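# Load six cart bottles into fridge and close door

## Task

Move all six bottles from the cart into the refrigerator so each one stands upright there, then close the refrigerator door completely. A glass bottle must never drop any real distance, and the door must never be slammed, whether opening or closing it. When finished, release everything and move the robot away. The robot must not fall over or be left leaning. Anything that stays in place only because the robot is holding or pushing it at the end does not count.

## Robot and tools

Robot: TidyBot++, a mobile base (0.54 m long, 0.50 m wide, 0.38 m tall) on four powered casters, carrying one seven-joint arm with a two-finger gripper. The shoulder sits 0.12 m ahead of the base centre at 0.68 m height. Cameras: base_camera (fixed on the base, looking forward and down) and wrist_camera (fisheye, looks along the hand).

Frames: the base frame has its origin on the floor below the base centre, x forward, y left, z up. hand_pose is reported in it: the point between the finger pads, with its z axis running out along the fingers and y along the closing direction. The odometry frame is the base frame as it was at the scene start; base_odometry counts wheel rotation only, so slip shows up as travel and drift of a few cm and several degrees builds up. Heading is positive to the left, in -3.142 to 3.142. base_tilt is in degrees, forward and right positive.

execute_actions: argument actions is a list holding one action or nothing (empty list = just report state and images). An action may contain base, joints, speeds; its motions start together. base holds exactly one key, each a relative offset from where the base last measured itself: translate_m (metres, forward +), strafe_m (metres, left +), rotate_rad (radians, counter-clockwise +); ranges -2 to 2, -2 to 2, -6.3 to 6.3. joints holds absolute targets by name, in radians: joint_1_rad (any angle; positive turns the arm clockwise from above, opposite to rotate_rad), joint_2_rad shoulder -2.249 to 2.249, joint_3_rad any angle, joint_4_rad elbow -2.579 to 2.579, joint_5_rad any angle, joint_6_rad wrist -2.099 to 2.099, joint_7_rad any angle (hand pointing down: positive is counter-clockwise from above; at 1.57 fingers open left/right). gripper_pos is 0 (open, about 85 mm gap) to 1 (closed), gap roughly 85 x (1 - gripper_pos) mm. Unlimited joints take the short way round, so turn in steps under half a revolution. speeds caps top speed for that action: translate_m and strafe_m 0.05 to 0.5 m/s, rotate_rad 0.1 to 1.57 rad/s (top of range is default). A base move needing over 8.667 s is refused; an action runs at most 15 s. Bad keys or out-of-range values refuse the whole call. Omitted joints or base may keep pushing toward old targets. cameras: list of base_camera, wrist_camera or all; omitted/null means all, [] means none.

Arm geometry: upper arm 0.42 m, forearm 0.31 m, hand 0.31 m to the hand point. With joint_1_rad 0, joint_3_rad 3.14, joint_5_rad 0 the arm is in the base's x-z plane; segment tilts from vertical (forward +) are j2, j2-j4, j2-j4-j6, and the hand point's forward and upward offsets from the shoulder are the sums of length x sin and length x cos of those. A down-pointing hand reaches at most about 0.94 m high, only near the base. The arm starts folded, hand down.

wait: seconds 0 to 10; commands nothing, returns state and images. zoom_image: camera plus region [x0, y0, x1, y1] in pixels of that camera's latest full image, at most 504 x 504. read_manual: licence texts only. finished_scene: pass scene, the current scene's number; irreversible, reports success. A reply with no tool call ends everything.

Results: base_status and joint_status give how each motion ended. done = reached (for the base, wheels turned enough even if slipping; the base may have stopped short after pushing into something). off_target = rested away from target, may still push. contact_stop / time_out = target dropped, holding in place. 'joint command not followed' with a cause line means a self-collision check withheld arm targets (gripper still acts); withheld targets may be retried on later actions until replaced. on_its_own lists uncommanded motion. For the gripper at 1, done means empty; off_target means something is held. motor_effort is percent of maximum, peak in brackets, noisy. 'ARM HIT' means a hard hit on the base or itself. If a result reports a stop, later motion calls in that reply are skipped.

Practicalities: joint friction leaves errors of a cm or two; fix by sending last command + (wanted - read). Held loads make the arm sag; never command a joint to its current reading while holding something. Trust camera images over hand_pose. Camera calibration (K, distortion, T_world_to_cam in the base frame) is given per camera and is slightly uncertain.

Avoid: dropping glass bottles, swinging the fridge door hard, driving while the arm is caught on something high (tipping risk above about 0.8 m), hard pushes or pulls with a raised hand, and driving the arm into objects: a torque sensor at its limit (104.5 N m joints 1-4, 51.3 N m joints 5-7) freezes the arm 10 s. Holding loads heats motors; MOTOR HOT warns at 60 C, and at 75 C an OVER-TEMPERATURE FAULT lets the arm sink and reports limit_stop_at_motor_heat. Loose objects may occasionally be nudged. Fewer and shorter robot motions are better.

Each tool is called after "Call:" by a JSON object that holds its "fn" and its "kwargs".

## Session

Call:
{"fn": "execute_actions", "kwargs": {"actions": [{"joints":{"joint_6_rad":0.45,"joint_7_rad":1.57}}]}}

Scene clock: 1.60 s.
base_odometry: x=+0.000 y=+0.000 heading=+0.000 (m, m, rad; odometry frame)
base_tilt: forward=+0.4 right=-0.4 (deg)
base_status: not commanded
joint_positions: joint_1_rad=+0.000 joint_2_rad=-0.369 joint_3_rad=+3.103 joint_4_rad=-2.554 joint_5_rad=+0.020 joint_6_rad=+0.446 joint_7_rad=+1.582 gripper_pos=+0.000
joint_status: all done
motor_effort: joint_1_rad=+0(0) joint_2_rad=-7(7) joint_3_rad=+1(1) joint_4_rad=+19(19) joint_5_rad=-1(1) joint_6_rad=+8(8) joint_7_rad=+1(1) (%)
hand_pose: x=+0.5300 y=+0.0211 z=+0.8405 quat_wxyz=(+0.000, +0.763, +0.032, +0.645) (m; base frame)
pictures: base_camera, wrist_camera
camera_calibration (this result's frames):
wrist_camera: T_world_to_cam=[[0.0152547, -0.996184, 0.0859355, -0.0646883], [-0.155947, -0.0872641, -0.983903, 0.966257], [0.987648, 0.00160774, -0.156683, -0.258569], [0, 0, 0, 1]] pos_world=[0.407047, 0.0202938, 0.915749]
Images, in order (width x height): base_camera 644x364, wrist_camera 644x476.

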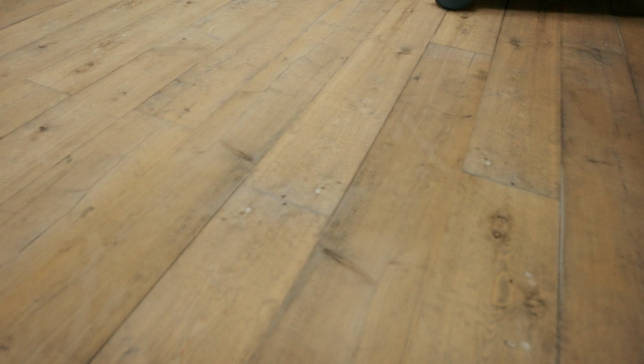

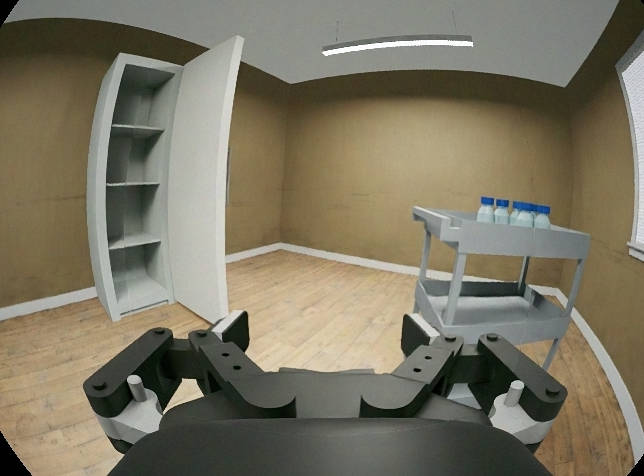

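Call:
{"fn": "execute_actions", "kwargs": {"actions": [{"base":{"rotate_rad":1.1},"joints":{"joint_1_rad":1.59,"joint_2_rad":0.216,"joint_3_rad":3.15,"joint_4_rad":-1.25,"joint_5_rad":-0.03,"joint_6_rad":-0.6,"gripper_pos":0.2}}], "cameras": []}}

Call:
{"fn": "execute_actions", "kwargs": {"actions": [{"base":{"strafe_m":-0.25}}]}}

Scene clock: 7.90 s.
base_odometry: x=+0.000 y=+0.000 heading=+1.100 (m, m, rad; odometry frame)
base_tilt: forward=+0.3 right=-0.3 (deg)
base_status: done
joint_positions: joint_1_rad=+1.574 joint_2_rad=+0.198 joint_3_rad=+3.142 joint_4_rad=-1.264 joint_5_rad=-0.002 joint_6_rad=-0.573 joint_7_rad=+1.582 gripper_pos=+0.200
joint_status: all done
motor_effort: joint_1_rad=+0(2) joint_2_rad=-31(31) joint_3_rad=+1(4) joint_4_rad=+22(22) joint_5_rad=-1(1) joint_6_rad=+7(8) joint_7_rad=+0(0) (%)
hand_pose: x=+0.1177 y=-0.6737 z=+0.9888 quat_wxyz=(+0.374, +0.603, -0.600, +0.369) (m; base frame)
pictures: none
No camera images: the call's "cameras" was empty. Leave "cameras" out to get every camera's image.

Scene clock: 9.70 s.
base_odometry: x=+0.223 y=-0.113 heading=+1.100 (m, m, rad; odometry frame)
base_tilt: forward=+0.4 right=-0.3 (deg)
base_status: done
joint_positions: joint_1_rad=+1.574 joint_2_rad=+0.216 joint_3_rad=+3.142 joint_4_rad=-1.262 joint_5_rad=-0.002 joint_6_rad=-0.576 joint_7_rad=+1.582 gripper_pos=+0.200
joint_status: not commanded
motor_effort: joint_1_rad=+0(1) joint_2_rad=-33(35) joint_3_rad=+1(0) joint_4_rad=+22(23) joint_5_rad=-1(1) joint_6_rad=+7(8) joint_7_rad=+0(0) (%)
hand_pose: x=+0.1178 y=-0.6788 z=+0.9774 quat_wxyz=(+0.368, +0.607, -0.603, +0.364) (m; base frame)
pictures: base_camera, wrist_camera
camera_calibration (this result's frames):
wrist_camera: T_world_to_cam=[[-0.997985, 0.0176151, 0.0609581, 0.0645683], [-0.0461982, 0.456831, -0.888353, 1.2386], [-0.0434959, -0.889379, -0.455097, -0.0205804], [0, 0, 0, 1]] pos_world=[0.120764, -0.58527, 1.08701]
Images, in order (width x height): base_camera 644x364, wrist_camera 644x476.

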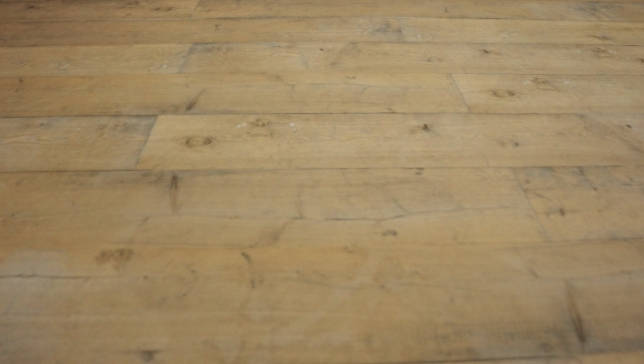

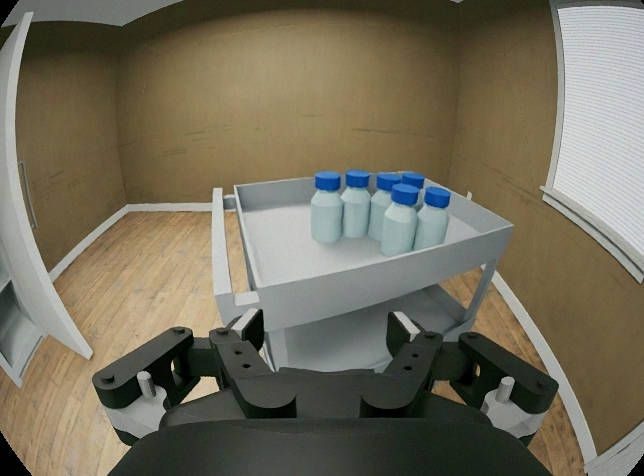

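Call:
{"fn": "execute_actions", "kwargs": {"actions": [{"base":{"translate_m":-0.15},"joints":{"joint_2_rad":0.265,"joint_4_rad":-1.688,"joint_6_rad":0.198}}], "cameras": ["wrist_camera"]}}

Call:
{"fn": "execute_actions", "kwargs": {"actions": [{"base":{"strafe_m":-0.2},"speeds":{"strafe_m":0.25}}], "cameras": ["wrist_camera"]}}

Scene clock: 14.03 s.
base_odometry: x=+0.155 y=-0.247 heading=+1.100 (m, m, rad; odometry frame)
base_tilt: forward=+0.3 right=-0.4 (deg)
base_status: done
joint_positions: joint_1_rad=+1.584 joint_2_rad=+0.254 joint_3_rad=+3.149 joint_4_rad=-1.677 joint_5_rad=-0.004 joint_6_rad=+0.174 joint_7_rad=+1.582 gripper_pos=+0.200
joint_status: all done
motor_effort: joint_1_rad=+0(4) joint_2_rad=-33(34) joint_3_rad=+1(3) joint_4_rad=+22(23) joint_5_rad=-1(1) joint_6_rad=+8(7) joint_7_rad=+0(0) (%)
hand_pose: x=+0.1062 y=-0.7056 z=+0.9205 quat_wxyz=(+0.458, +0.541, -0.548, +0.444) (m; base frame)
pictures: wrist_camera
camera_calibration (this result's frames):
wrist_camera: T_world_to_cam=[[-0.997109, 0.0528642, 0.0545775, 0.0875508], [-0.0443423, 0.178437, -0.982952, 1.09022], [-0.0617016, -0.98253, -0.175577, -0.391864], [0, 0, 0, 1]] pos_world=[0.111462, -0.584182, 0.998055]
Images, in order (width x height): wrist_camera 644x476.

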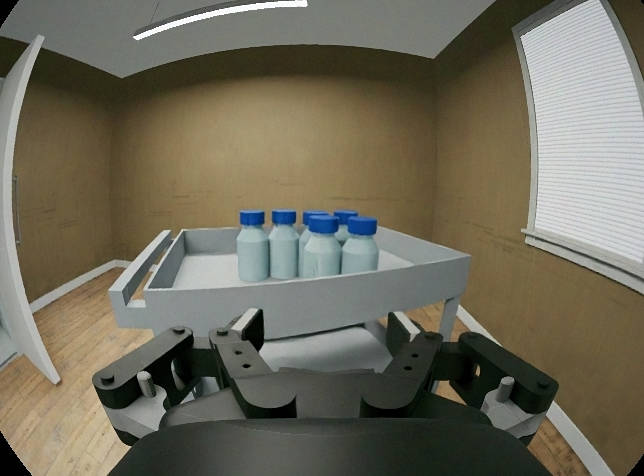

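Scene clock: 15.70 s.
base_odometry: x=+0.333 y=-0.338 heading=+1.100 (m, m, rad; odometry frame)
base_tilt: forward=+0.4 right=-0.4 (deg)
base_status: done
joint_positions: joint_1_rad=+1.584 joint_2_rad=+0.259 joint_3_rad=+3.149 joint_4_rad=-1.678 joint_5_rad=-0.004 joint_6_rad=+0.174 joint_7_rad=+1.582 gripper_pos=+0.200
joint_status: not commanded
motor_effort: joint_1_rad=+1(1) joint_2_rad=-34(36) joint_3_rad=+1(0) joint_4_rad=+21(23) joint_5_rad=-1(1) joint_6_rad=+8(9) joint_7_rad=+0(0) (%)
hand_pose: x=+0.1061 y=-0.7068 z=+0.9169 quat_wxyz=(+0.457, +0.542, -0.549, +0.443) (m; base frame)
pictures: wrist_camera
camera_calibration (this result's frames):
wrist_camera: T_world_to_cam=[[-0.997112, 0.0526045, 0.0547699, 0.0874364], [-0.0442824, 0.183146, -0.982088, 1.08938], [-0.0616931, -0.981677, -0.180288, -0.388758], [0, 0, 0, 1]] pos_world=[0.111441, -0.58575, 0.994992]
Images, in order (width x height): wrist_camera 644x476.

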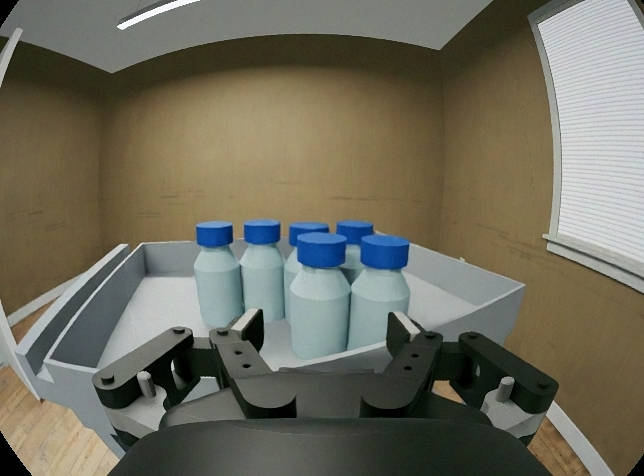

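Call:
{"fn": "execute_actions", "kwargs": {"actions": [{"base":{"strafe_m":-0.13},"speeds":{"strafe_m":0.12},"joints":{"joint_2_rad":0.272}}], "cameras": ["wrist_camera"]}}

Scene clock: 19.13 s.
base_odometry: x=+0.449 y=-0.397 heading=+1.100 (m, m, rad; odometry frame)
base_tilt: forward=+0.3 right=-0.3 (deg)
base_status: done
joint_positions: joint_1_rad=+1.584 joint_2_rad=+0.265 joint_3_rad=+3.149 joint_4_rad=-1.678 joint_5_rad=-0.004 joint_6_rad=+0.174 joint_7_rad=+1.582 gripper_pos=+0.200
joint_status: all done
motor_effort: joint_1_rad=+0(2) joint_2_rad=-34(36) joint_3_rad=+1(0) joint_4_rad=+21(22) joint_5_rad=+0(0) joint_6_rad=+8(9) joint_7_rad=+0(1) (%)
hand_pose: x=+0.1061 y=-0.7082 z=+0.9122 quat_wxyz=(+0.455, +0.544, -0.550, +0.441) (m; base frame)
pictures: wrist_camera
camera_calibration (this result's frames):
wrist_camera: T_world_to_cam=[[-0.997117, 0.0522415, 0.0550268, 0.0872574], [-0.0441939, 0.18964, -0.980859, 1.08853], [-0.0616768, -0.980463, -0.186785, -0.384224], [0, 0, 0, 1]] pos_world=[0.111415, -0.587705, 0.991129]
Images, in order (width x height): wrist_camera 644x476.

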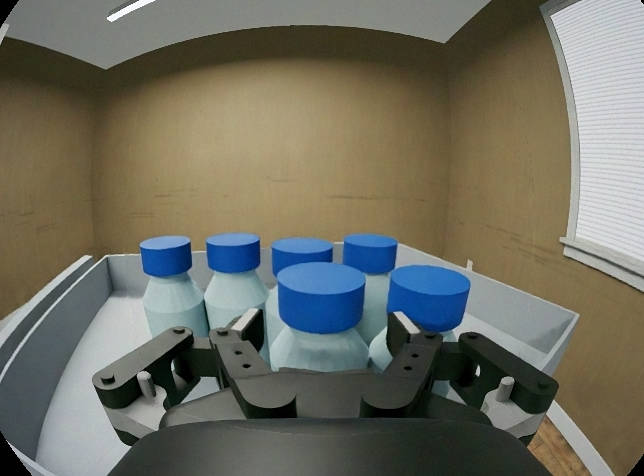

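Call:
{"fn": "execute_actions", "kwargs": {"actions": [{"base":{"strafe_m":-0.042},"speeds":{"strafe_m":0.06},"joints":{"gripper_pos":0.24}}], "cameras": ["wrist_camera"]}}

Call:
{"fn": "execute_actions", "kwargs": {"actions": [{"joints":{"gripper_pos":1}}], "cameras": ["wrist_camera"]}}

Scene clock: 21.83 s.
base_odometry: x=+0.487 y=-0.417 heading=+1.099 (m, m, rad; odometry frame)
base_tilt: forward=+0.3 right=-0.3 (deg)
base_status: done
joint_positions: joint_1_rad=+1.584 joint_2_rad=+0.266 joint_3_rad=+3.149 joint_4_rad=-1.678 joint_5_rad=-0.004 joint_6_rad=+0.174 joint_7_rad=+1.582 gripper_pos=+0.240
joint_status: all done
motor_effort: joint_1_rad=+1(2) joint_2_rad=-33(36) joint_3_rad=+2(2) joint_4_rad=+21(22) joint_5_rad=+0(1) joint_6_rad=+8(8) joint_7_rad=+0(0) (%)
hand_pose: x=+0.1061 y=-0.7084 z=+0.9117 quat_wxyz=(+0.455, +0.544, -0.550, +0.441) (m; base frame)
pictures: wrist_camera
camera_calibration (this result's frames):
wrist_camera: T_world_to_cam=[[-0.997118, 0.0522003, 0.055056, 0.0872383], [-0.0441838, 0.190379, -0.980716, 1.08842], [-0.0616752, -0.980322, -0.187524, -0.383714], [0, 0, 0, 1]] pos_world=[0.111412, -0.587929, 0.990671]
Images, in order (width x height): wrist_camera 644x476.

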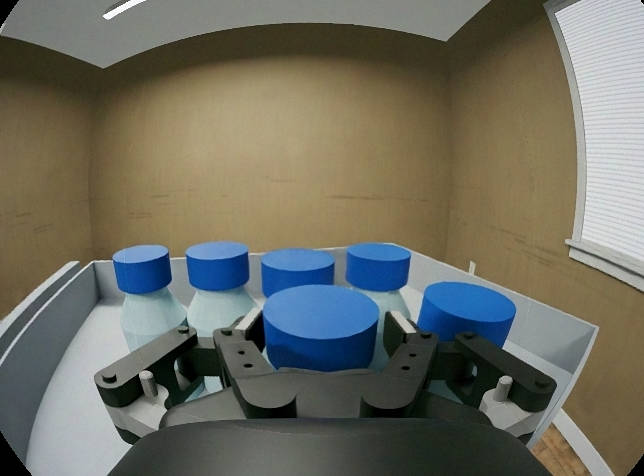

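Scene clock: 22.80 s.
base_odometry: x=+0.487 y=-0.417 heading=+1.099 (m, m, rad; odometry frame)
base_tilt: forward=+0.4 right=-0.4 (deg)
base_status: not commanded
joint_positions: joint_1_rad=+1.584 joint_2_rad=+0.266 joint_3_rad=+3.149 joint_4_rad=-1.678 joint_5_rad=-0.004 joint_6_rad=+0.176 joint_7_rad=+1.582 gripper_pos=+0.427
joint_status: gripper_pos off_target (ended at +0.427, target +1.000)
motor_effort: joint_1_rad=+1(4) joint_2_rad=-31(33) joint_3_rad=+2(4) joint_4_rad=+21(22) joint_5_rad=-1(1) joint_6_rad=+8(8) joint_7_rad=+0(0) (%)
hand_pose: x=+0.1063 y=-0.7085 z=+0.9120 quat_wxyz=(+0.455, +0.544, -0.550, +0.441) (m; base frame)
pictures: wrist_camera
camera_calibration (this result's frames):
wrist_camera: T_world_to_cam=[[-0.997135, 0.0519842, 0.0549455, 0.0873504], [-0.0441827, 0.189311, -0.980923, 1.08819], [-0.0613943, -0.98054, -0.186472, -0.384849], [0, 0, 0, 1]] pos_world=[0.111552, -0.587908, 0.99087]
Images, in order (width x height): wrist_camera 644x476.

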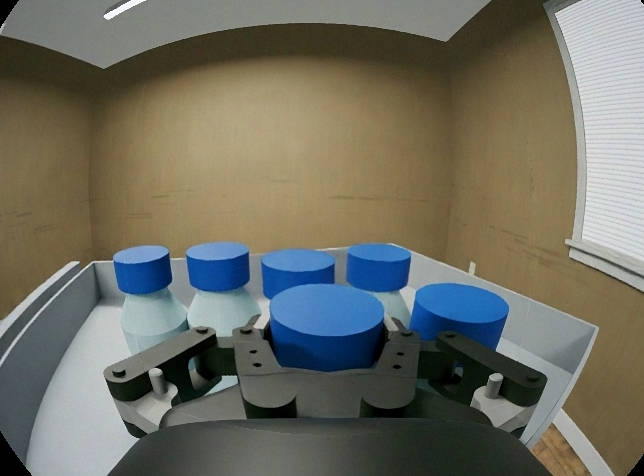

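Call:
{"fn": "execute_actions", "kwargs": {"actions": [{"joints":{"joint_2_rad":0.22,"joint_4_rad":-1.15,"joint_6_rad":-0.3}}], "cameras": []}}

Call:
{"fn": "execute_actions", "kwargs": {"actions": [{"base":{"translate_m":0.85},"joints":{"joint_1_rad":-0.04}}], "cameras": ["wrist_camera"]}}

Call:
{"fn": "execute_actions", "kwargs": {"actions": [{"base":{"strafe_m":-0.33}}]}}

Scene clock: 27.10 s.
base_odometry: x=+0.487 y=-0.417 heading=+1.099 (m, m, rad; odometry frame)
base_tilt: forward=+0.3 right=-0.3 (deg)
base_status: not commanded
joint_positions: joint_1_rad=+1.584 joint_2_rad=+0.254 joint_3_rad=+3.149 joint_4_rad=-1.180 joint_5_rad=-0.004 joint_6_rad=-0.294 joint_7_rad=+1.582 gripper_pos=+0.427
joint_status: all done
motor_effort: joint_1_rad=+0(2) joint_2_rad=-39(42) joint_3_rad=+1(2) joint_4_rad=+26(29) joint_5_rad=-1(0) joint_6_rad=+11(13) joint_7_rad=+0(0) (%)
hand_pose: x=+0.1068 y=-0.7246 z=+1.0830 quat_wxyz=(+0.466, +0.535, -0.541, +0.453) (m; base frame)
pictures: none
No camera images: the call's "cameras" was empty. Leave "cameras" out to get every camera's image.

Scene clock: 30.17 s.
base_odometry: x=+0.873 y=+0.341 heading=+1.099 (m, m, rad; odometry frame)
base_tilt: forward=+0.4 right=-0.4 (deg)
base_status: done
joint_positions: joint_1_rad=-0.027 joint_2_rad=+0.255 joint_3_rad=+3.148 joint_4_rad=-1.180 joint_5_rad=-0.004 joint_6_rad=-0.297 joint_7_rad=+1.582 gripper_pos=+0.427
joint_status: all done
motor_effort: joint_1_rad=+0(5) joint_2_rad=-39(44) joint_3_rad=+1(3) joint_4_rad=+26(27) joint_5_rad=-1(1) joint_6_rad=+11(12) joint_7_rad=+0(0) (%)
hand_pose: x=+0.8436 y=+0.0177 z=+1.0818 quat_wxyz=(-0.005, +0.762, +0.012, +0.648) (m; base frame)
pictures: wrist_camera
camera_calibration (this result's frames):
wrist_camera: T_world_to_cam=[[-0.0109455, -0.998553, 0.0526494, -0.0353954], [-0.151175, -0.0503949, -0.987222, 1.25112], [0.988446, -0.0187649, -0.150404, -0.537544], [0, 0, 0, 1]] pos_world=[0.720083, 0.0176188, 1.15615]
Images, in order (width x height): wrist_camera 644x476.

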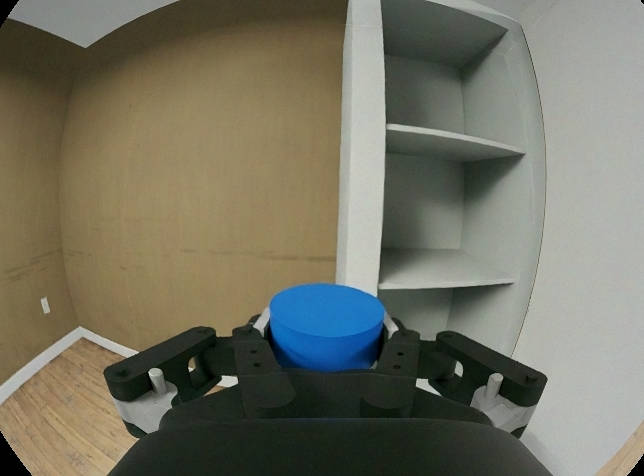

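Scene clock: 32.17 s.
base_odometry: x=+1.167 y=+0.191 heading=+1.099 (m, m, rad; odometry frame)
base_tilt: forward=+0.4 right=-0.4 (deg)
base_status: done
joint_positions: joint_1_rad=-0.031 joint_2_rad=+0.255 joint_3_rad=+3.154 joint_4_rad=-1.180 joint_5_rad=-0.004 joint_6_rad=-0.298 joint_7_rad=+1.582 gripper_pos=+0.427
joint_status: not commanded
motor_effort: joint_1_rad=+0(4) joint_2_rad=-39(40) joint_3_rad=+0(2) joint_4_rad=+26(26) joint_5_rad=+0(1) joint_6_rad=+11(12) joint_7_rad=+0(0) (%)
hand_pose: x=+0.8436 y=+0.0166 z=+1.0816 quat_wxyz=(-0.003, +0.762, +0.011, +0.648) (m; base frame)
pictures: base_camera, wrist_camera
camera_calibration (this result's frames):
wrist_camera: T_world_to_cam=[[-0.0132813, -0.998457, 0.0539177, -0.0359205], [-0.151612, -0.0512882, -0.987109, 1.25121], [0.988351, -0.0212847, -0.150696, -0.537215], [0, 0, 0, 1]] pos_world=[0.720178, 0.0168729, 1.15606]
Images, in order (width x height): base_camera 644x364, wrist_camera 644x476.

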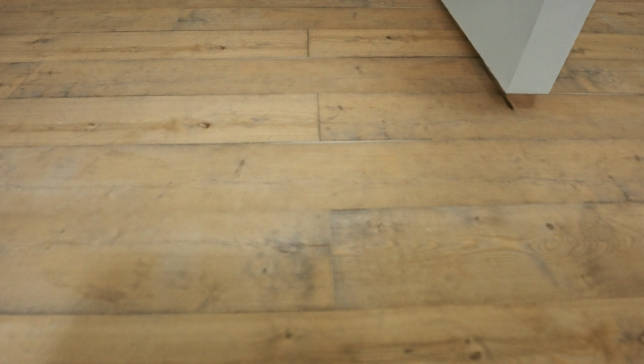

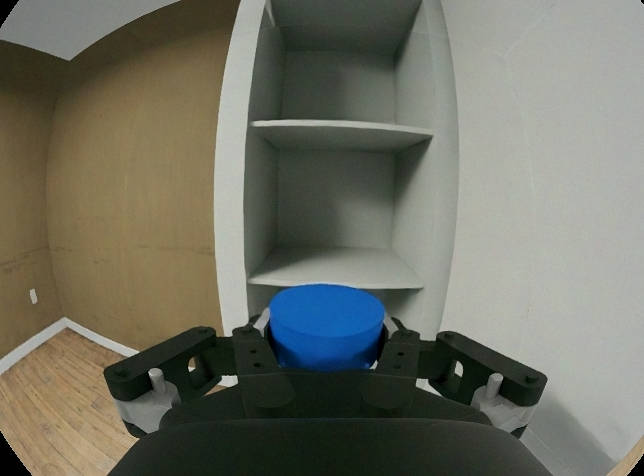

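Call:
{"fn": "execute_actions", "kwargs": {"actions": [{"base":{"translate_m":0.6},"joints":{"joint_1_rad":0.19}}]}}

Scene clock: 37.60 s.
base_odometry: x=+1.440 y=+0.725 heading=+1.099 (m, m, rad; odometry frame)
base_tilt: forward=+0.3 right=-0.4 (deg)
base_status: done
joint_positions: joint_1_rad=+0.191 joint_2_rad=+0.250 joint_3_rad=+3.154 joint_4_rad=-1.180 joint_5_rad=-0.005 joint_6_rad=-0.299 joint_7_rad=+1.582 gripper_pos=+0.427
joint_status: all done
motor_effort: joint_1_rad=+0(3) joint_2_rad=-39(43) joint_3_rad=+1(2) joint_4_rad=+27(28) joint_5_rad=+0(1) joint_6_rad=+11(12) joint_7_rad=+0(0) (%)
hand_pose: x=+0.8279 y=-0.1426 z=+1.0842 quat_wxyz=(+0.068, +0.757, -0.073, +0.645) (m; base frame)
pictures: base_camera, wrist_camera
camera_calibration (this result's frames):
wrist_camera: T_world_to_cam=[[-0.232369, -0.971141, 0.0537608, -0.00976921], [-0.156565, -0.0172054, -0.987518, 1.25263], [0.959944, -0.237886, -0.148049, -0.534882], [0, 0, 0, 1]] pos_world=[0.707305, -0.115176, 1.15833]
Images, in order (width x height): base_camera 644x364, wrist_camera 644x476.

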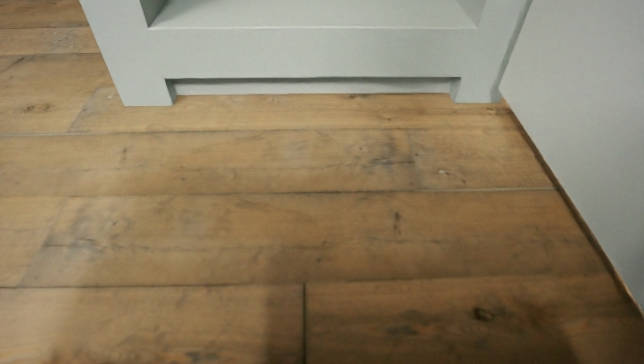

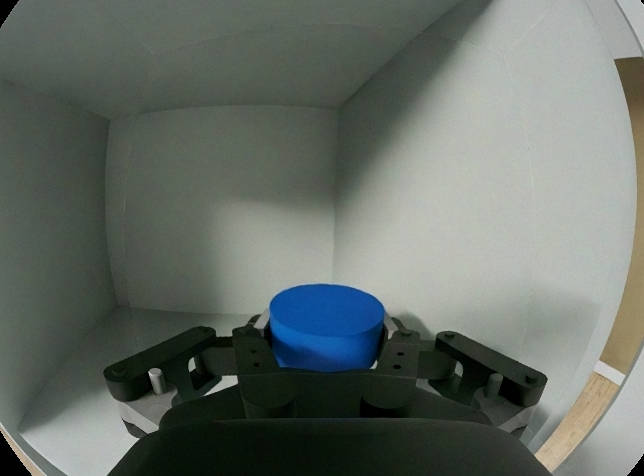

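Call:
{"fn": "execute_actions", "kwargs": {"actions": [{"base":{"translate_m":0.25},"speeds":{"translate_m":0.3},"joints":{"joint_4_rad":-1.21,"joint_6_rad":-0.24}}], "cameras": []}}

Call:
{"fn": "execute_actions", "kwargs": {"actions": [{"joints":{"joint_4_rad":-1.34,"joint_6_rad":-0.18}}], "cameras": ["wrist_camera"]}}

Scene clock: 41.30 s.
base_odometry: x=+1.554 y=+0.948 heading=+1.099 (m, m, rad; odometry frame)
base_tilt: forward=+0.4 right=-0.4 (deg)
base_status: done
joint_positions: joint_1_rad=+0.191 joint_2_rad=+0.246 joint_3_rad=+3.154 joint_4_rad=-1.225 joint_5_rad=-0.005 joint_6_rad=-0.285 joint_7_rad=+1.582 gripper_pos=+0.427
joint_status: all done
motor_effort: joint_1_rad=+1(1) joint_2_rad=-39(42) joint_3_rad=+1(1) joint_4_rad=+26(27) joint_5_rad=+0(1) joint_6_rad=+11(12) joint_7_rad=+1(1) (%)
hand_pose: x=+0.8261 y=-0.1424 z=+1.0642 quat_wxyz=(+0.067, +0.766, -0.074, +0.635) (m; base frame)
pictures: none
No camera images: the call's "cameras" was empty. Leave "cameras" out to get every camera's image.

Scene clock: 42.30 s.
base_odometry: x=+1.554 y=+0.948 heading=+1.099 (m, m, rad; odometry frame)
base_tilt: forward=+0.4 right=-0.4 (deg)
base_status: not commanded
joint_positions: joint_1_rad=+0.191 joint_2_rad=+0.229 joint_3_rad=+3.154 joint_4_rad=-1.311 joint_5_rad=-0.005 joint_6_rad=-0.194 joint_7_rad=+1.582 gripper_pos=+0.427
joint_status: all done
motor_effort: joint_1_rad=+1(1) joint_2_rad=-32(39) joint_3_rad=+2(2) joint_4_rad=+21(26) joint_5_rad=+0(0) joint_6_rad=+7(12) joint_7_rad=+0(0) (%)
hand_pose: x=+0.8218 y=-0.1416 z=+1.0506 quat_wxyz=(+0.068, +0.759, -0.073, +0.644) (m; base frame)
pictures: wrist_camera
camera_calibration (this result's frames):
wrist_camera: T_world_to_cam=[[-0.2324, -0.971146, 0.0535256, -0.00809712], [-0.160785, -0.0159152, -0.986861, 1.22147], [0.959239, -0.237952, -0.152447, -0.528613], [0, 0, 0, 1]] pos_world=[0.701578, -0.114208, 1.12527]
Images, in order (width x height): wrist_camera 644x476.

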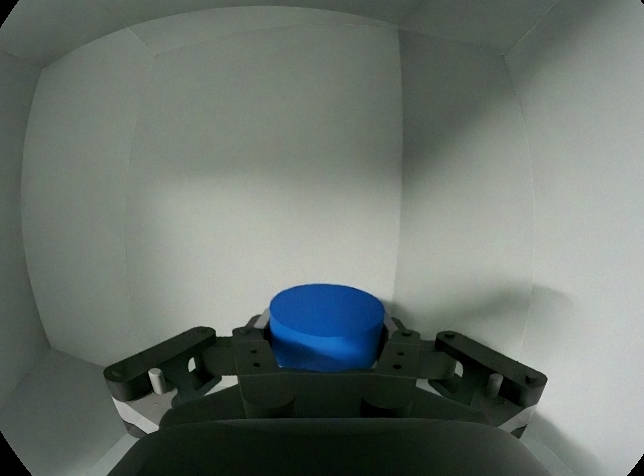

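Call:
{"fn": "execute_actions", "kwargs": {"actions": [{"joints":{"gripper_pos":0.18,"joint_4_rad":-1.30}}], "cameras": []}}

Call:
{"fn": "execute_actions", "kwargs": {"actions": [{"base":{"translate_m":-0.47}}], "cameras": ["wrist_camera"]}}

Call:
{"fn": "execute_actions", "kwargs": {"actions": [{"base":{"strafe_m":0.45},"joints":{"joint_1_rad":0.4}}], "cameras": []}}

Call:
{"fn": "execute_actions", "kwargs": {"actions": [{"base":{"translate_m":-1.295},"joints":{"joint_1_rad":1.6,"joint_2_rad":0.268,"joint_4_rad":-1.688,"joint_6_rad":0.198,"gripper_pos":0.2}}], "cameras": ["wrist_camera"]}}

Scene clock: 47.47 s.
base_odometry: x=+1.554 y=+0.948 heading=+1.099 (m, m, rad; odometry frame)
base_tilt: forward=+0.4 right=-0.4 (deg)
base_status: not commanded
joint_positions: joint_1_rad=+0.191 joint_2_rad=+0.230 joint_3_rad=+3.154 joint_4_rad=-1.311 joint_5_rad=-0.005 joint_6_rad=-0.194 joint_7_rad=+1.582 gripper_pos=+0.180
joint_status: all done
motor_effort: joint_1_rad=+1(1) joint_2_rad=-33(38) joint_3_rad=+0(2) joint_4_rad=+22(27) joint_5_rad=-1(1) joint_6_rad=+8(11) joint_7_rad=+0(0) (%)
hand_pose: x=+0.8222 y=-0.1417 z=+1.0504 quat_wxyz=(+0.068, +0.759, -0.073, +0.644) (m; base frame)
pictures: none
No camera images: the call's "cameras" was empty. Leave "cameras" out to get every camera's image.

Scene clock: 49.87 s.
base_odometry: x=+1.340 y=+0.529 heading=+1.099 (m, m, rad; odometry frame)
base_tilt: forward=+0.3 right=-0.4 (deg)
base_status: done
joint_positions: joint_1_rad=+0.191 joint_2_rad=+0.218 joint_3_rad=+3.153 joint_4_rad=-1.310 joint_5_rad=-0.005 joint_6_rad=-0.194 joint_7_rad=+1.582 gripper_pos=+0.180
joint_status: not commanded
motor_effort: joint_1_rad=+0(2) joint_2_rad=-31(38) joint_3_rad=+1(3) joint_4_rad=+21(23) joint_5_rad=-1(0) joint_6_rad=+8(9) joint_7_rad=+0(0) (%)
hand_pose: x=+0.8180 y=-0.1406 z=+1.0593 quat_wxyz=(+0.068, +0.755, -0.073, +0.648) (m; base frame)
pictures: wrist_camera
camera_calibration (this result's frames):
wrist_camera: T_world_to_cam=[[-0.232659, -0.97112, 0.0528684, -0.00758255], [-0.148804, -0.0181753, -0.9887, 1.22123], [0.961107, -0.237897, -0.140278, -0.53783], [0, 0, 0, 1]] pos_world=[0.696872, -0.113116, 1.13238]
Images, in order (width x height): wrist_camera 644x476.

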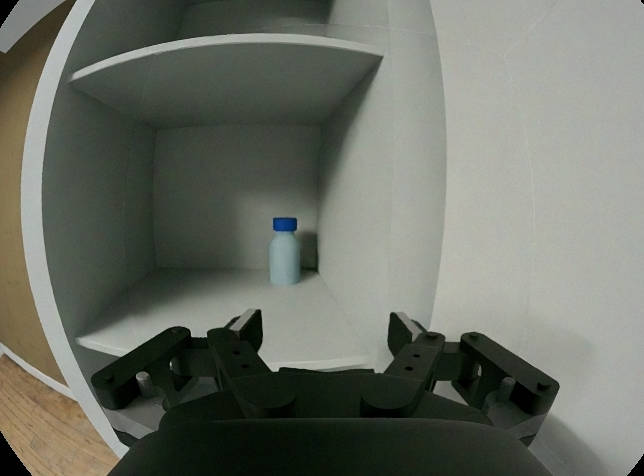

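Scene clock: 52.13 s.
base_odometry: x=+0.939 y=+0.734 heading=+1.100 (m, m, rad; odometry frame)
base_tilt: forward=+0.4 right=-0.4 (deg)
base_status: done
joint_positions: joint_1_rad=+0.395 joint_2_rad=+0.218 joint_3_rad=+3.148 joint_4_rad=-1.310 joint_5_rad=-0.005 joint_6_rad=-0.194 joint_7_rad=+1.582 gripper_pos=+0.180
joint_status: all done
motor_effort: joint_1_rad=+1(4) joint_2_rad=-32(35) joint_3_rad=+1(2) joint_4_rad=+22(23) joint_5_rad=-1(0) joint_6_rad=+8(8) joint_7_rad=+0(0) (%)
hand_pose: x=+0.7762 y=-0.2763 z=+1.0593 quat_wxyz=(+0.132, +0.744, -0.148, +0.638) (m; base frame)
pictures: none
No camera images: the call's "cameras" was empty. Leave "cameras" out to get every camera's image.

Scene clock: 56.10 s.
base_odometry: x=+0.351 y=-0.420 heading=+1.099 (m, m, rad; odometry frame)
base_tilt: forward=+0.3 right=-0.3 (deg)
base_status: done
joint_positions: joint_1_rad=+1.590 joint_2_rad=+0.249 joint_3_rad=+3.154 joint_4_rad=-1.672 joint_5_rad=-0.005 joint_6_rad=+0.171 joint_7_rad=+1.582 gripper_pos=+0.200
joint_status: all done
motor_effort: joint_1_rad=+1(3) joint_2_rad=-33(37) joint_3_rad=+1(1) joint_4_rad=+21(25) joint_5_rad=-1(0) joint_6_rad=+8(9) joint_7_rad=+0(0) (%)
hand_pose: x=+0.0989 y=-0.7050 z=+0.9262 quat_wxyz=(+0.463, +0.536, -0.549, +0.444) (m; base frame)
pictures: wrist_camera
camera_calibration (this result's frames):
wrist_camera: T_world_to_cam=[[-0.996437, 0.064234, 0.0546472, 0.0878616], [-0.0429079, 0.171707, -0.984213, 1.0916], [-0.0726032, -0.983052, -0.168339, -0.396762], [0, 0, 0, 1]] pos_world=[0.105581, -0.583117, 1.00278]
Images, in order (width x height): wrist_camera 644x476.

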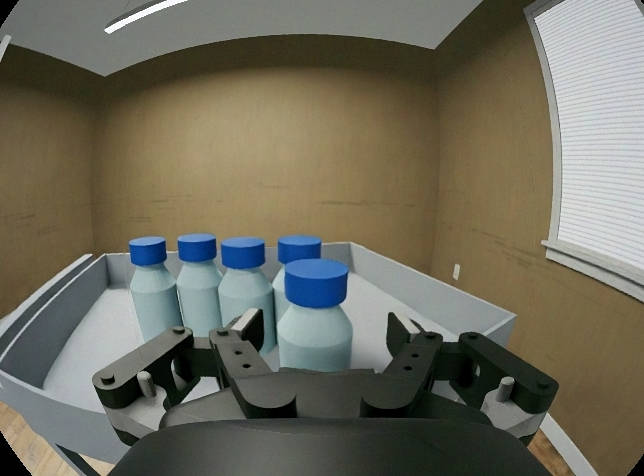

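Call:
{"fn": "execute_actions", "kwargs": {"actions": [{"base":{"strafe_m":-0.105},"speeds":{"strafe_m":0.1},"joints":{"joint_2_rad":0.28,"gripper_pos":0.12}}], "cameras": ["wrist_camera"]}}

Scene clock: 60.70 s.
base_odometry: x=+0.445 y=-0.468 heading=+1.099 (m, m, rad; odometry frame)
base_tilt: forward=+0.4 right=-0.3 (deg)
base_status: done
joint_positions: joint_1_rad=+1.590 joint_2_rad=+0.269 joint_3_rad=+3.154 joint_4_rad=-1.674 joint_5_rad=-0.005 joint_6_rad=+0.172 joint_7_rad=+1.582 gripper_pos=+0.120
joint_status: all done
motor_effort: joint_1_rad=+0(1) joint_2_rad=-33(35) joint_3_rad=+1(0) joint_4_rad=+21(22) joint_5_rad=+0(1) joint_6_rad=+8(8) joint_7_rad=+1(0) (%)
hand_pose: x=+0.0988 y=-0.7096 z=+0.9108 quat_wxyz=(+0.457, +0.541, -0.554, +0.438) (m; base frame)
pictures: wrist_camera
camera_calibration (this result's frames):
wrist_camera: T_world_to_cam=[[-0.99646, 0.0630617, 0.0555945, 0.0872135], [-0.0424978, 0.192728, -0.980332, 1.08861], [-0.072536, -0.979224, -0.189365, -0.381959], [0, 0, 0, 1]] pos_world=[0.105463, -0.589328, 0.990021]
Images, in order (width x height): wrist_camera 644x476.

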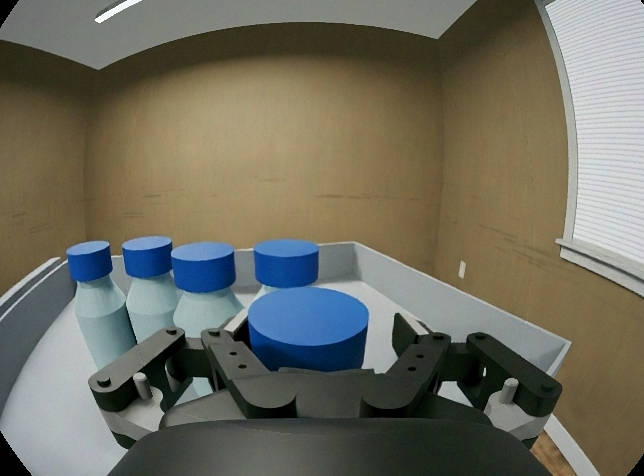

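Call:
{"fn": "execute_actions", "kwargs": {"actions": [{"base":{"translate_m":0.008}}], "cameras": []}}

Call:
{"fn": "execute_actions", "kwargs": {"actions": [{"joints":{"gripper_pos":1}}], "cameras": []}}

Call:
{"fn": "execute_actions", "kwargs": {"actions": [{"joints":{"joint_2_rad":0.21,"joint_4_rad":-1.13,"joint_6_rad":-0.33}}], "cameras": ["wrist_camera"]}}

Call:
{"fn": "execute_actions", "kwargs": {"actions": [{"base":{"translate_m":1.25},"joints":{"joint_1_rad":0.02}}], "cameras": []}}

Call:
{"fn": "execute_actions", "kwargs": {"actions": [{"base":{"strafe_m":-0.335}}]}}

Scene clock: 63.73 s.
base_odometry: x=+0.448 y=-0.461 heading=+1.099 (m, m, rad; odometry frame)
base_tilt: forward=+0.4 right=-0.4 (deg)
base_status: done
joint_positions: joint_1_rad=+1.591 joint_2_rad=+0.269 joint_3_rad=+3.153 joint_4_rad=-1.674 joint_5_rad=-0.005 joint_6_rad=+0.172 joint_7_rad=+1.582 gripper_pos=+0.120
joint_status: not commanded
motor_effort: joint_1_rad=+1(3) joint_2_rad=-32(35) joint_3_rad=+1(3) joint_4_rad=+20(21) joint_5_rad=-1(1) joint_6_rad=+8(8) joint_7_rad=+1(1) (%)
hand_pose: x=+0.0990 y=-0.7096 z=+0.9108 quat_wxyz=(+0.457, +0.541, -0.554, +0.438) (m; base frame)
pictures: none
No camera images: the call's "cameras" was empty. Leave "cameras" out to get every camera's image.

Scene clock: 64.77 s.
base_odometry: x=+0.448 y=-0.461 heading=+1.099 (m, m, rad; odometry frame)
base_tilt: forward=+0.4 right=-0.4 (deg)
base_status: not commanded
joint_positions: joint_1_rad=+1.591 joint_2_rad=+0.269 joint_3_rad=+3.153 joint_4_rad=-1.674 joint_5_rad=-0.005 joint_6_rad=+0.173 joint_7_rad=+1.582 gripper_pos=+0.423
joint_status: gripper_pos off_target (ended at +0.423, target +1.000)
motor_effort: joint_1_rad=+1(2) joint_2_rad=-32(34) joint_3_rad=+1(2) joint_4_rad=+21(22) joint_5_rad=-1(1) joint_6_rad=+8(8) joint_7_rad=+0(0) (%)
hand_pose: x=+0.0991 y=-0.7096 z=+0.9110 quat_wxyz=(+0.457, +0.541, -0.554, +0.438) (m; base frame)
pictures: none
No camera images: the call's "cameras" was empty. Leave "cameras" out to get every camera's image.

Scene clock: 66.53 s.
base_odometry: x=+0.448 y=-0.461 heading=+1.099 (m, m, rad; odometry frame)
base_tilt: forward=+0.3 right=-0.4 (deg)
base_status: not commanded
joint_positions: joint_1_rad=+1.591 joint_2_rad=+0.240 joint_3_rad=+3.153 joint_4_rad=-1.158 joint_5_rad=-0.005 joint_6_rad=-0.322 joint_7_rad=+1.582 gripper_pos=+0.423
joint_status: all done
motor_effort: joint_1_rad=+0(1) joint_2_rad=-37(42) joint_3_rad=+1(2) joint_4_rad=+25(26) joint_5_rad=-1(1) joint_6_rad=+11(11) joint_7_rad=+0(0) (%)
hand_pose: x=+0.0999 y=-0.7176 z=+1.0979 quat_wxyz=(+0.470, +0.530, -0.541, +0.452) (m; base frame)
pictures: wrist_camera
camera_calibration (this result's frames):
wrist_camera: T_world_to_cam=[[-0.996598, 0.0630655, 0.053059, 0.0812121], [-0.0436499, 0.142191, -0.988876, 1.24686], [-0.0699085, -0.987828, -0.138955, -0.416105], [0, 0, 0, 1]] pos_world=[0.106272, -0.593455, 1.17086]
Images, in order (width x height): wrist_camera 644x476.

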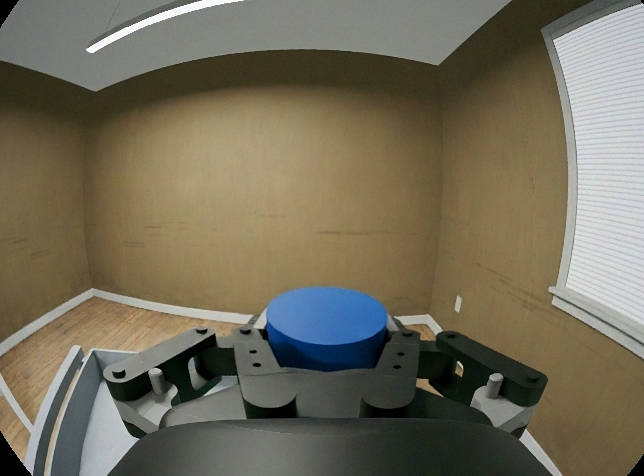

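Scene clock: 70.40 s.
base_odometry: x=+1.017 y=+0.652 heading=+1.099 (m, m, rad; odometry frame)
base_tilt: forward=+0.4 right=-0.4 (deg)
base_status: done
joint_positions: joint_1_rad=+0.032 joint_2_rad=+0.241 joint_3_rad=+3.148 joint_4_rad=-1.158 joint_5_rad=-0.005 joint_6_rad=-0.325 joint_7_rad=+1.582 gripper_pos=+0.423
joint_status: all done
motor_effort: joint_1_rad=+0(5) joint_2_rad=-37(42) joint_3_rad=+1(3) joint_4_rad=+26(27) joint_5_rad=+0(2) joint_6_rad=+11(11) joint_7_rad=+0(0) (%)
hand_pose: x=+0.8365 y=-0.0254 z=+1.0966 quat_wxyz=(+0.015, +0.759, -0.011, +0.651) (m; base frame)
pictures: none
No camera images: the call's "cameras" was empty. Leave "cameras" out to get every camera's image.

Scene clock: 72.40 s.
base_odometry: x=+1.316 y=+0.500 heading=+1.099 (m, m, rad; odometry frame)
base_tilt: forward=+0.4 right=-0.3 (deg)
base_status: done
joint_positions: joint_1_rad=+0.030 joint_2_rad=+0.241 joint_3_rad=+3.154 joint_4_rad=-1.158 joint_5_rad=-0.005 joint_6_rad=-0.325 joint_7_rad=+1.582 gripper_pos=+0.423
joint_status: not commanded
motor_effort: joint_1_rad=+0(4) joint_2_rad=-38(39) joint_3_rad=+1(3) joint_4_rad=+26(27) joint_5_rad=-1(1) joint_6_rad=+11(11) joint_7_rad=+1(1) (%)
hand_pose: x=+0.8364 y=-0.0268 z=+1.0964 quat_wxyz=(+0.016, +0.759, -0.012, +0.651) (m; base frame)
pictures: base_camera, wrist_camera
camera_calibration (this result's frames):
wrist_camera: T_world_to_cam=[[-0.0736281, -0.995862, 0.053272, -0.0288406], [-0.14672, -0.0420191, -0.988285, 1.25994], [0.986434, -0.0805816, -0.143019, -0.537209], [0, 0, 0, 1]] pos_world=[0.712655, -0.0190691, 1.16988]
Images, in order (width x height): base_camera 644x364, wrist_camera 644x476.

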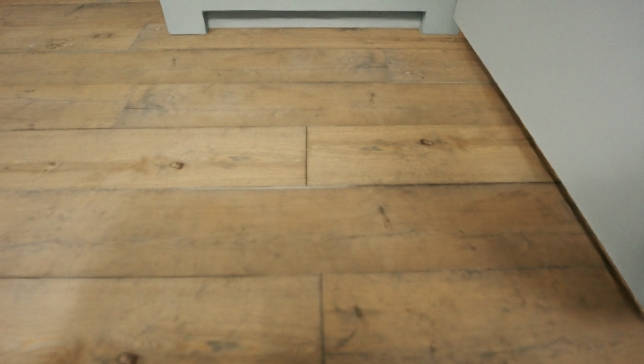

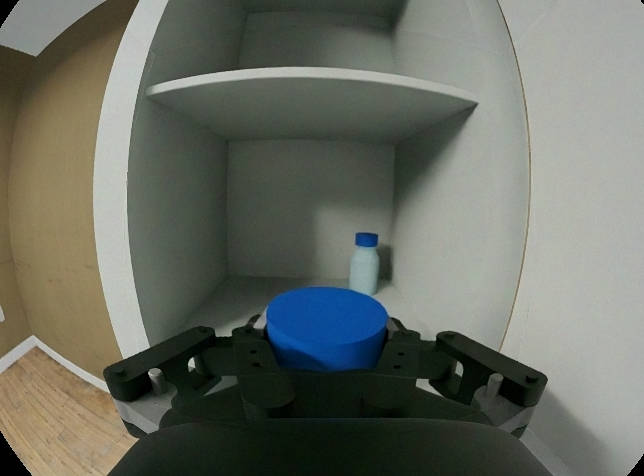

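Call:
{"fn": "execute_actions", "kwargs": {"actions": [{"base":{"translate_m":0.5},"speeds":{"translate_m":0.4},"joints":{"joint_4_rad":-1.17}}], "cameras": []}}

Call:
{"fn": "execute_actions", "kwargs": {"actions": [{"joints":{"joint_4_rad":-1.27,"joint_6_rad":-0.24}}], "cameras": ["wrist_camera"]}}

Scene clock: 77.60 s.
base_odometry: x=+1.543 y=+0.946 heading=+1.099 (m, m, rad; odometry frame)
base_tilt: forward=+0.4 right=-0.4 (deg)
base_status: done
joint_positions: joint_1_rad=+0.030 joint_2_rad=+0.236 joint_3_rad=+3.154 joint_4_rad=-1.181 joint_5_rad=-0.005 joint_6_rad=-0.327 joint_7_rad=+1.582 gripper_pos=+0.423
joint_status: all done
motor_effort: joint_1_rad=+0(1) joint_2_rad=-39(41) joint_3_rad=+0(2) joint_4_rad=+27(27) joint_5_rad=-1(1) joint_6_rad=+11(12) joint_7_rad=+0(0) (%)
hand_pose: x=+0.8343 y=-0.0267 z=+1.0857 quat_wxyz=(+0.016, +0.765, -0.012, +0.643) (m; base frame)
pictures: none
No camera images: the call's "cameras" was empty. Leave "cameras" out to get every camera's image.

Scene clock: 78.53 s.
base_odometry: x=+1.543 y=+0.945 heading=+1.099 (m, m, rad; odometry frame)
base_tilt: forward=+0.4 right=-0.4 (deg)
base_status: not commanded
joint_positions: joint_1_rad=+0.030 joint_2_rad=+0.234 joint_3_rad=+3.154 joint_4_rad=-1.268 joint_5_rad=-0.005 joint_6_rad=-0.277 joint_7_rad=+1.582 gripper_pos=+0.423
joint_status: all done
motor_effort: joint_1_rad=+1(1) joint_2_rad=-36(39) joint_3_rad=+1(2) joint_4_rad=+24(27) joint_5_rad=-1(0) joint_6_rad=+9(12) joint_7_rad=+1(0) (%)
hand_pose: x=+0.8344 y=-0.0269 z=+1.0488 quat_wxyz=(+0.016, +0.776, -0.012, +0.630) (m; base frame)
pictures: wrist_camera
camera_calibration (this result's frames):
wrist_camera: T_world_to_cam=[[-0.071119, -0.99596, 0.0548272, -0.0303467], [-0.199657, -0.0396401, -0.979064, 1.24708], [0.977282, -0.0805767, -0.196031, -0.478761], [0, 0, 0, 1]] pos_world=[0.714713, -0.0193668, 1.12878]
Images, in order (width x height): wrist_camera 644x476.

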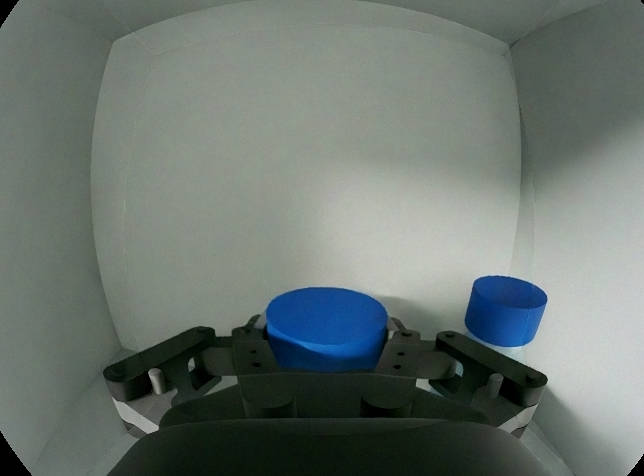

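Call:
{"fn": "execute_actions", "kwargs": {"actions": [{"joints":{"gripper_pos":0.2}}], "cameras": []}}

Call:
{"fn": "execute_actions", "kwargs": {"actions": [{"base":{"translate_m":-0.47}}], "cameras": []}}

Call:
{"fn": "execute_actions", "kwargs": {"actions": [{"base":{"strafe_m":0.39},"joints":{"joint_1_rad":0.35}}], "cameras": []}}

Call:
{"fn": "execute_actions", "kwargs": {"actions": [{"base":{"translate_m":-1.258},"joints":{"joint_1_rad":1.6,"joint_2_rad":0.28,"joint_4_rad":-1.688,"joint_6_rad":0.198}}], "cameras": ["wrist_camera"]}}

Scene clock: 82.50 s.
base_odometry: x=+1.543 y=+0.945 heading=+1.099 (m, m, rad; odometry frame)
base_tilt: forward=+0.4 right=-0.4 (deg)
base_status: not commanded
joint_positions: joint_1_rad=+0.030 joint_2_rad=+0.224 joint_3_rad=+3.154 joint_4_rad=-1.268 joint_5_rad=-0.005 joint_6_rad=-0.267 joint_7_rad=+1.582 gripper_pos=+0.200
joint_status: all done
motor_effort: joint_1_rad=+0(1) joint_2_rad=-33(37) joint_3_rad=+1(2) joint_4_rad=+22(26) joint_5_rad=+0(0) joint_6_rad=+8(10) joint_7_rad=+1(0) (%)
hand_pose: x=+0.8311 y=-0.0269 z=+1.0592 quat_wxyz=(+0.016, +0.770, -0.012, +0.638) (m; base frame)
pictures: none
No camera images: the call's "cameras" was empty. Leave "cameras" out to get every camera's image.

Scene clock: 84.93 s.
base_odometry: x=+1.330 y=+0.527 heading=+1.099 (m, m, rad; odometry frame)
base_tilt: forward=+0.4 right=-0.4 (deg)
base_status: done
joint_positions: joint_1_rad=+0.029 joint_2_rad=+0.207 joint_3_rad=+3.153 joint_4_rad=-1.268 joint_5_rad=-0.005 joint_6_rad=-0.263 joint_7_rad=+1.582 gripper_pos=+0.200
joint_status: not commanded
motor_effort: joint_1_rad=+0(3) joint_2_rad=-31(38) joint_3_rad=+1(3) joint_4_rad=+22(24) joint_5_rad=+0(0) joint_6_rad=+8(9) joint_7_rad=+0(0) (%)
hand_pose: x=+0.8251 y=-0.0262 z=+1.0718 quat_wxyz=(+0.016, +0.764, -0.012, +0.645) (m; base frame)
pictures: none
No camera images: the call's "cameras" was empty. Leave "cameras" out to get every camera's image.

Scene clock: 87.07 s.
base_odometry: x=+0.982 y=+0.704 heading=+1.099 (m, m, rad; odometry frame)
base_tilt: forward=+0.4 right=-0.4 (deg)
base_status: done
joint_positions: joint_1_rad=+0.335 joint_2_rad=+0.207 joint_3_rad=+3.151 joint_4_rad=-1.268 joint_5_rad=-0.005 joint_6_rad=-0.263 joint_7_rad=+1.582 gripper_pos=+0.200
joint_status: all done
motor_effort: joint_1_rad=+0(4) joint_2_rad=-32(33) joint_3_rad=+1(3) joint_4_rad=+22(22) joint_5_rad=-1(0) joint_6_rad=+8(8) joint_7_rad=+0(0) (%)
hand_pose: x=+0.7850 y=-0.2359 z=+1.0719 quat_wxyz=(+0.113, +0.753, -0.127, +0.636) (m; base frame)
pictures: none
No camera images: the call's "cameras" was empty. Leave "cameras" out to get every camera's image.

Scene clock: 90.93 s.
base_odometry: x=+0.410 y=-0.417 heading=+1.099 (m, m, rad; odometry frame)
base_tilt: forward=+0.4 right=-0.4 (deg)
base_status: done
joint_positions: joint_1_rad=+1.590 joint_2_rad=+0.261 joint_3_rad=+3.155 joint_4_rad=-1.672 joint_5_rad=-0.005 joint_6_rad=+0.171 joint_7_rad=+1.582 gripper_pos=+0.200
joint_status: all done
motor_effort: joint_1_rad=+0(3) joint_2_rad=-33(37) joint_3_rad=+1(1) joint_4_rad=+22(22) joint_5_rad=-1(0) joint_6_rad=+8(9) joint_7_rad=+0(0) (%)
hand_pose: x=+0.0981 y=-0.7079 z=+0.9175 quat_wxyz=(+0.460, +0.539, -0.552, +0.440) (m; base frame)
pictures: wrist_camera
camera_calibration (this result's frames):
wrist_camera: T_world_to_cam=[[-0.996376, 0.0647625, 0.0551422, 0.0876068], [-0.0424017, 0.183813, -0.982046, 1.09007], [-0.0737356, -0.980825, -0.180401, -0.38837], [0, 0, 0, 1]] pos_world=[0.104873, -0.586965, 0.995604]
Images, in order (width x height): wrist_camera 644x476.

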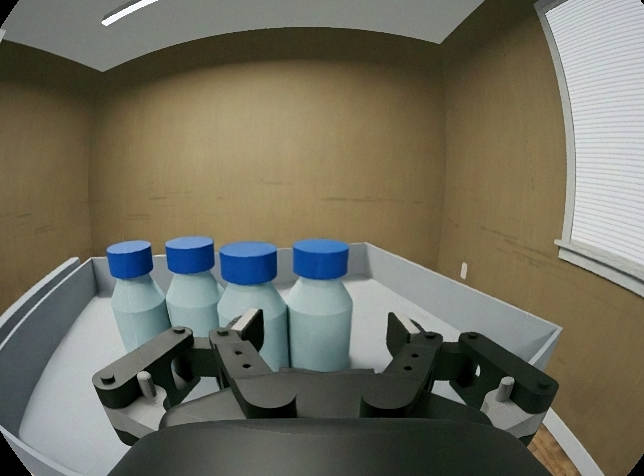

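Call:
{"fn": "execute_actions", "kwargs": {"actions": [{"base":{"strafe_m":-0.105},"speeds":{"strafe_m":0.12}}], "cameras": ["wrist_camera"]}}

Scene clock: 93.90 s.
base_odometry: x=+0.504 y=-0.465 heading=+1.099 (m, m, rad; odometry frame)
base_tilt: forward=+0.3 right=-0.4 (deg)
base_status: done
joint_positions: joint_1_rad=+1.592 joint_2_rad=+0.268 joint_3_rad=+3.155 joint_4_rad=-1.674 joint_5_rad=-0.005 joint_6_rad=+0.172 joint_7_rad=+1.582 gripper_pos=+0.200
joint_status: not commanded
motor_effort: joint_1_rad=-1(2) joint_2_rad=-33(35) joint_3_rad=-1(1) joint_4_rad=+22(21) joint_5_rad=+0(0) joint_6_rad=+8(8) joint_7_rad=+0(0) (%)
hand_pose: x=+0.0968 y=-0.7093 z=+0.9120 quat_wxyz=(+0.458, +0.540, -0.554, +0.438) (m; base frame)
pictures: wrist_camera
camera_calibration (this result's frames):
wrist_camera: T_world_to_cam=[[-0.996266, 0.0661599, 0.0554654, 0.0873874], [-0.0419208, 0.19092, -0.98071, 1.08869], [-0.0754732, -0.979373, -0.187434, -0.383221], [0, 0, 0, 1]] pos_world=[0.103777, -0.588951, 0.991015]
Images, in order (width x height): wrist_camera 644x476.

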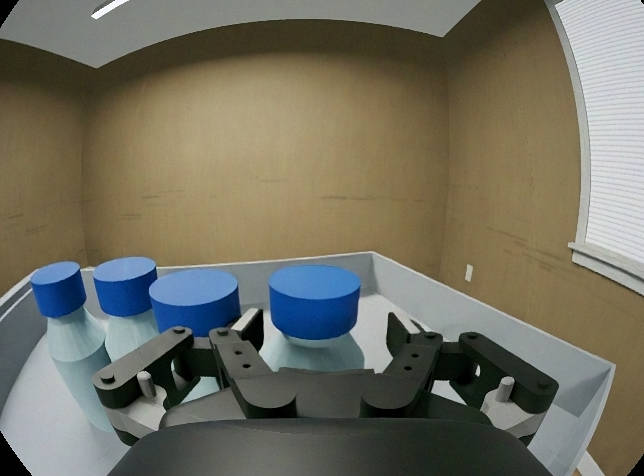

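Call:
{"fn": "execute_actions", "kwargs": {"actions": [{"base":{"strafe_m":-0.036},"speeds":{"strafe_m":0.06}}], "cameras": ["wrist_camera"]}}

Call:
{"fn": "execute_actions", "kwargs": {"actions": [{"joints":{"gripper_pos":1}}], "cameras": ["wrist_camera"]}}

Scene clock: 96.07 s.
base_odometry: x=+0.536 y=-0.482 heading=+1.098 (m, m, rad; odometry frame)
base_tilt: forward=+0.3 right=-0.4 (deg)
base_status: done
joint_positions: joint_1_rad=+1.593 joint_2_rad=+0.270 joint_3_rad=+3.155 joint_4_rad=-1.675 joint_5_rad=-0.005 joint_6_rad=+0.173 joint_7_rad=+1.582 gripper_pos=+0.200
joint_status: not commanded
motor_effort: joint_1_rad=-1(3) joint_2_rad=-32(35) joint_3_rad=+0(2) joint_4_rad=+22(22) joint_5_rad=-1(0) joint_6_rad=+8(8) joint_7_rad=+0(1) (%)
hand_pose: x=+0.0964 y=-0.7098 z=+0.9106 quat_wxyz=(+0.458, +0.540, -0.555, +0.437) (m; base frame)
pictures: wrist_camera
camera_calibration (this result's frames):
wrist_camera: T_world_to_cam=[[-0.996233, 0.0665892, 0.0555434, 0.0873505], [-0.0417936, 0.192507, -0.980405, 1.08817], [-0.0759768, -0.979034, -0.188999, -0.382217], [0, 0, 0, 1]] pos_world=[0.10346, -0.589499, 0.989753]
Images, in order (width x height): wrist_camera 644x476.

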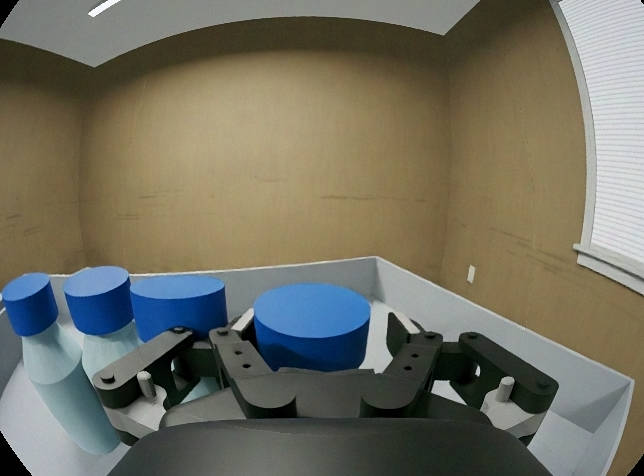

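Scene clock: 97.07 s.
base_odometry: x=+0.536 y=-0.482 heading=+1.099 (m, m, rad; odometry frame)
base_tilt: forward=+0.4 right=-0.4 (deg)
base_status: not commanded
joint_positions: joint_1_rad=+1.593 joint_2_rad=+0.270 joint_3_rad=+3.151 joint_4_rad=-1.675 joint_5_rad=-0.005 joint_6_rad=+0.175 joint_7_rad=+1.582 gripper_pos=+0.428
joint_status: gripper_pos off_target (ended at +0.428, target +1.000)
motor_effort: joint_1_rad=+0(2) joint_2_rad=-31(33) joint_3_rad=+1(3) joint_4_rad=+21(22) joint_5_rad=-1(1) joint_6_rad=+7(8) joint_7_rad=+0(1) (%)
hand_pose: x=+0.0982 y=-0.7099 z=+0.9111 quat_wxyz=(+0.457, +0.540, -0.554, +0.438) (m; base frame)
pictures: wrist_camera
camera_calibration (this result's frames):
wrist_camera: T_world_to_cam=[[-0.996467, 0.0638095, 0.0546001, 0.0880739], [-0.0415298, 0.190681, -0.980773, 1.0878], [-0.0729938, -0.979576, -0.187357, -0.384274], [0, 0, 0, 1]] pos_world=[0.104889, -0.589468, 0.990079]
Images, in order (width x height): wrist_camera 644x476.

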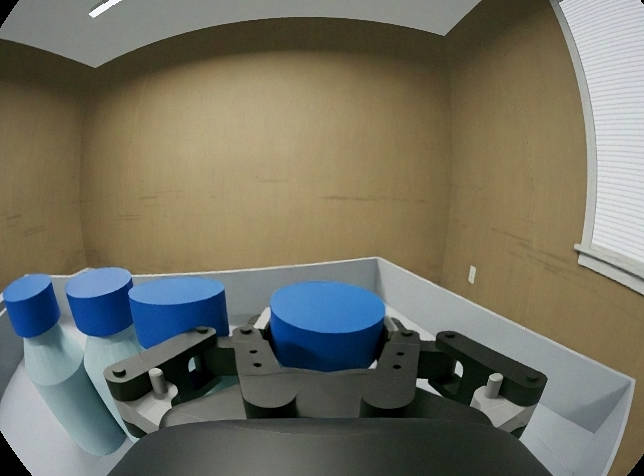

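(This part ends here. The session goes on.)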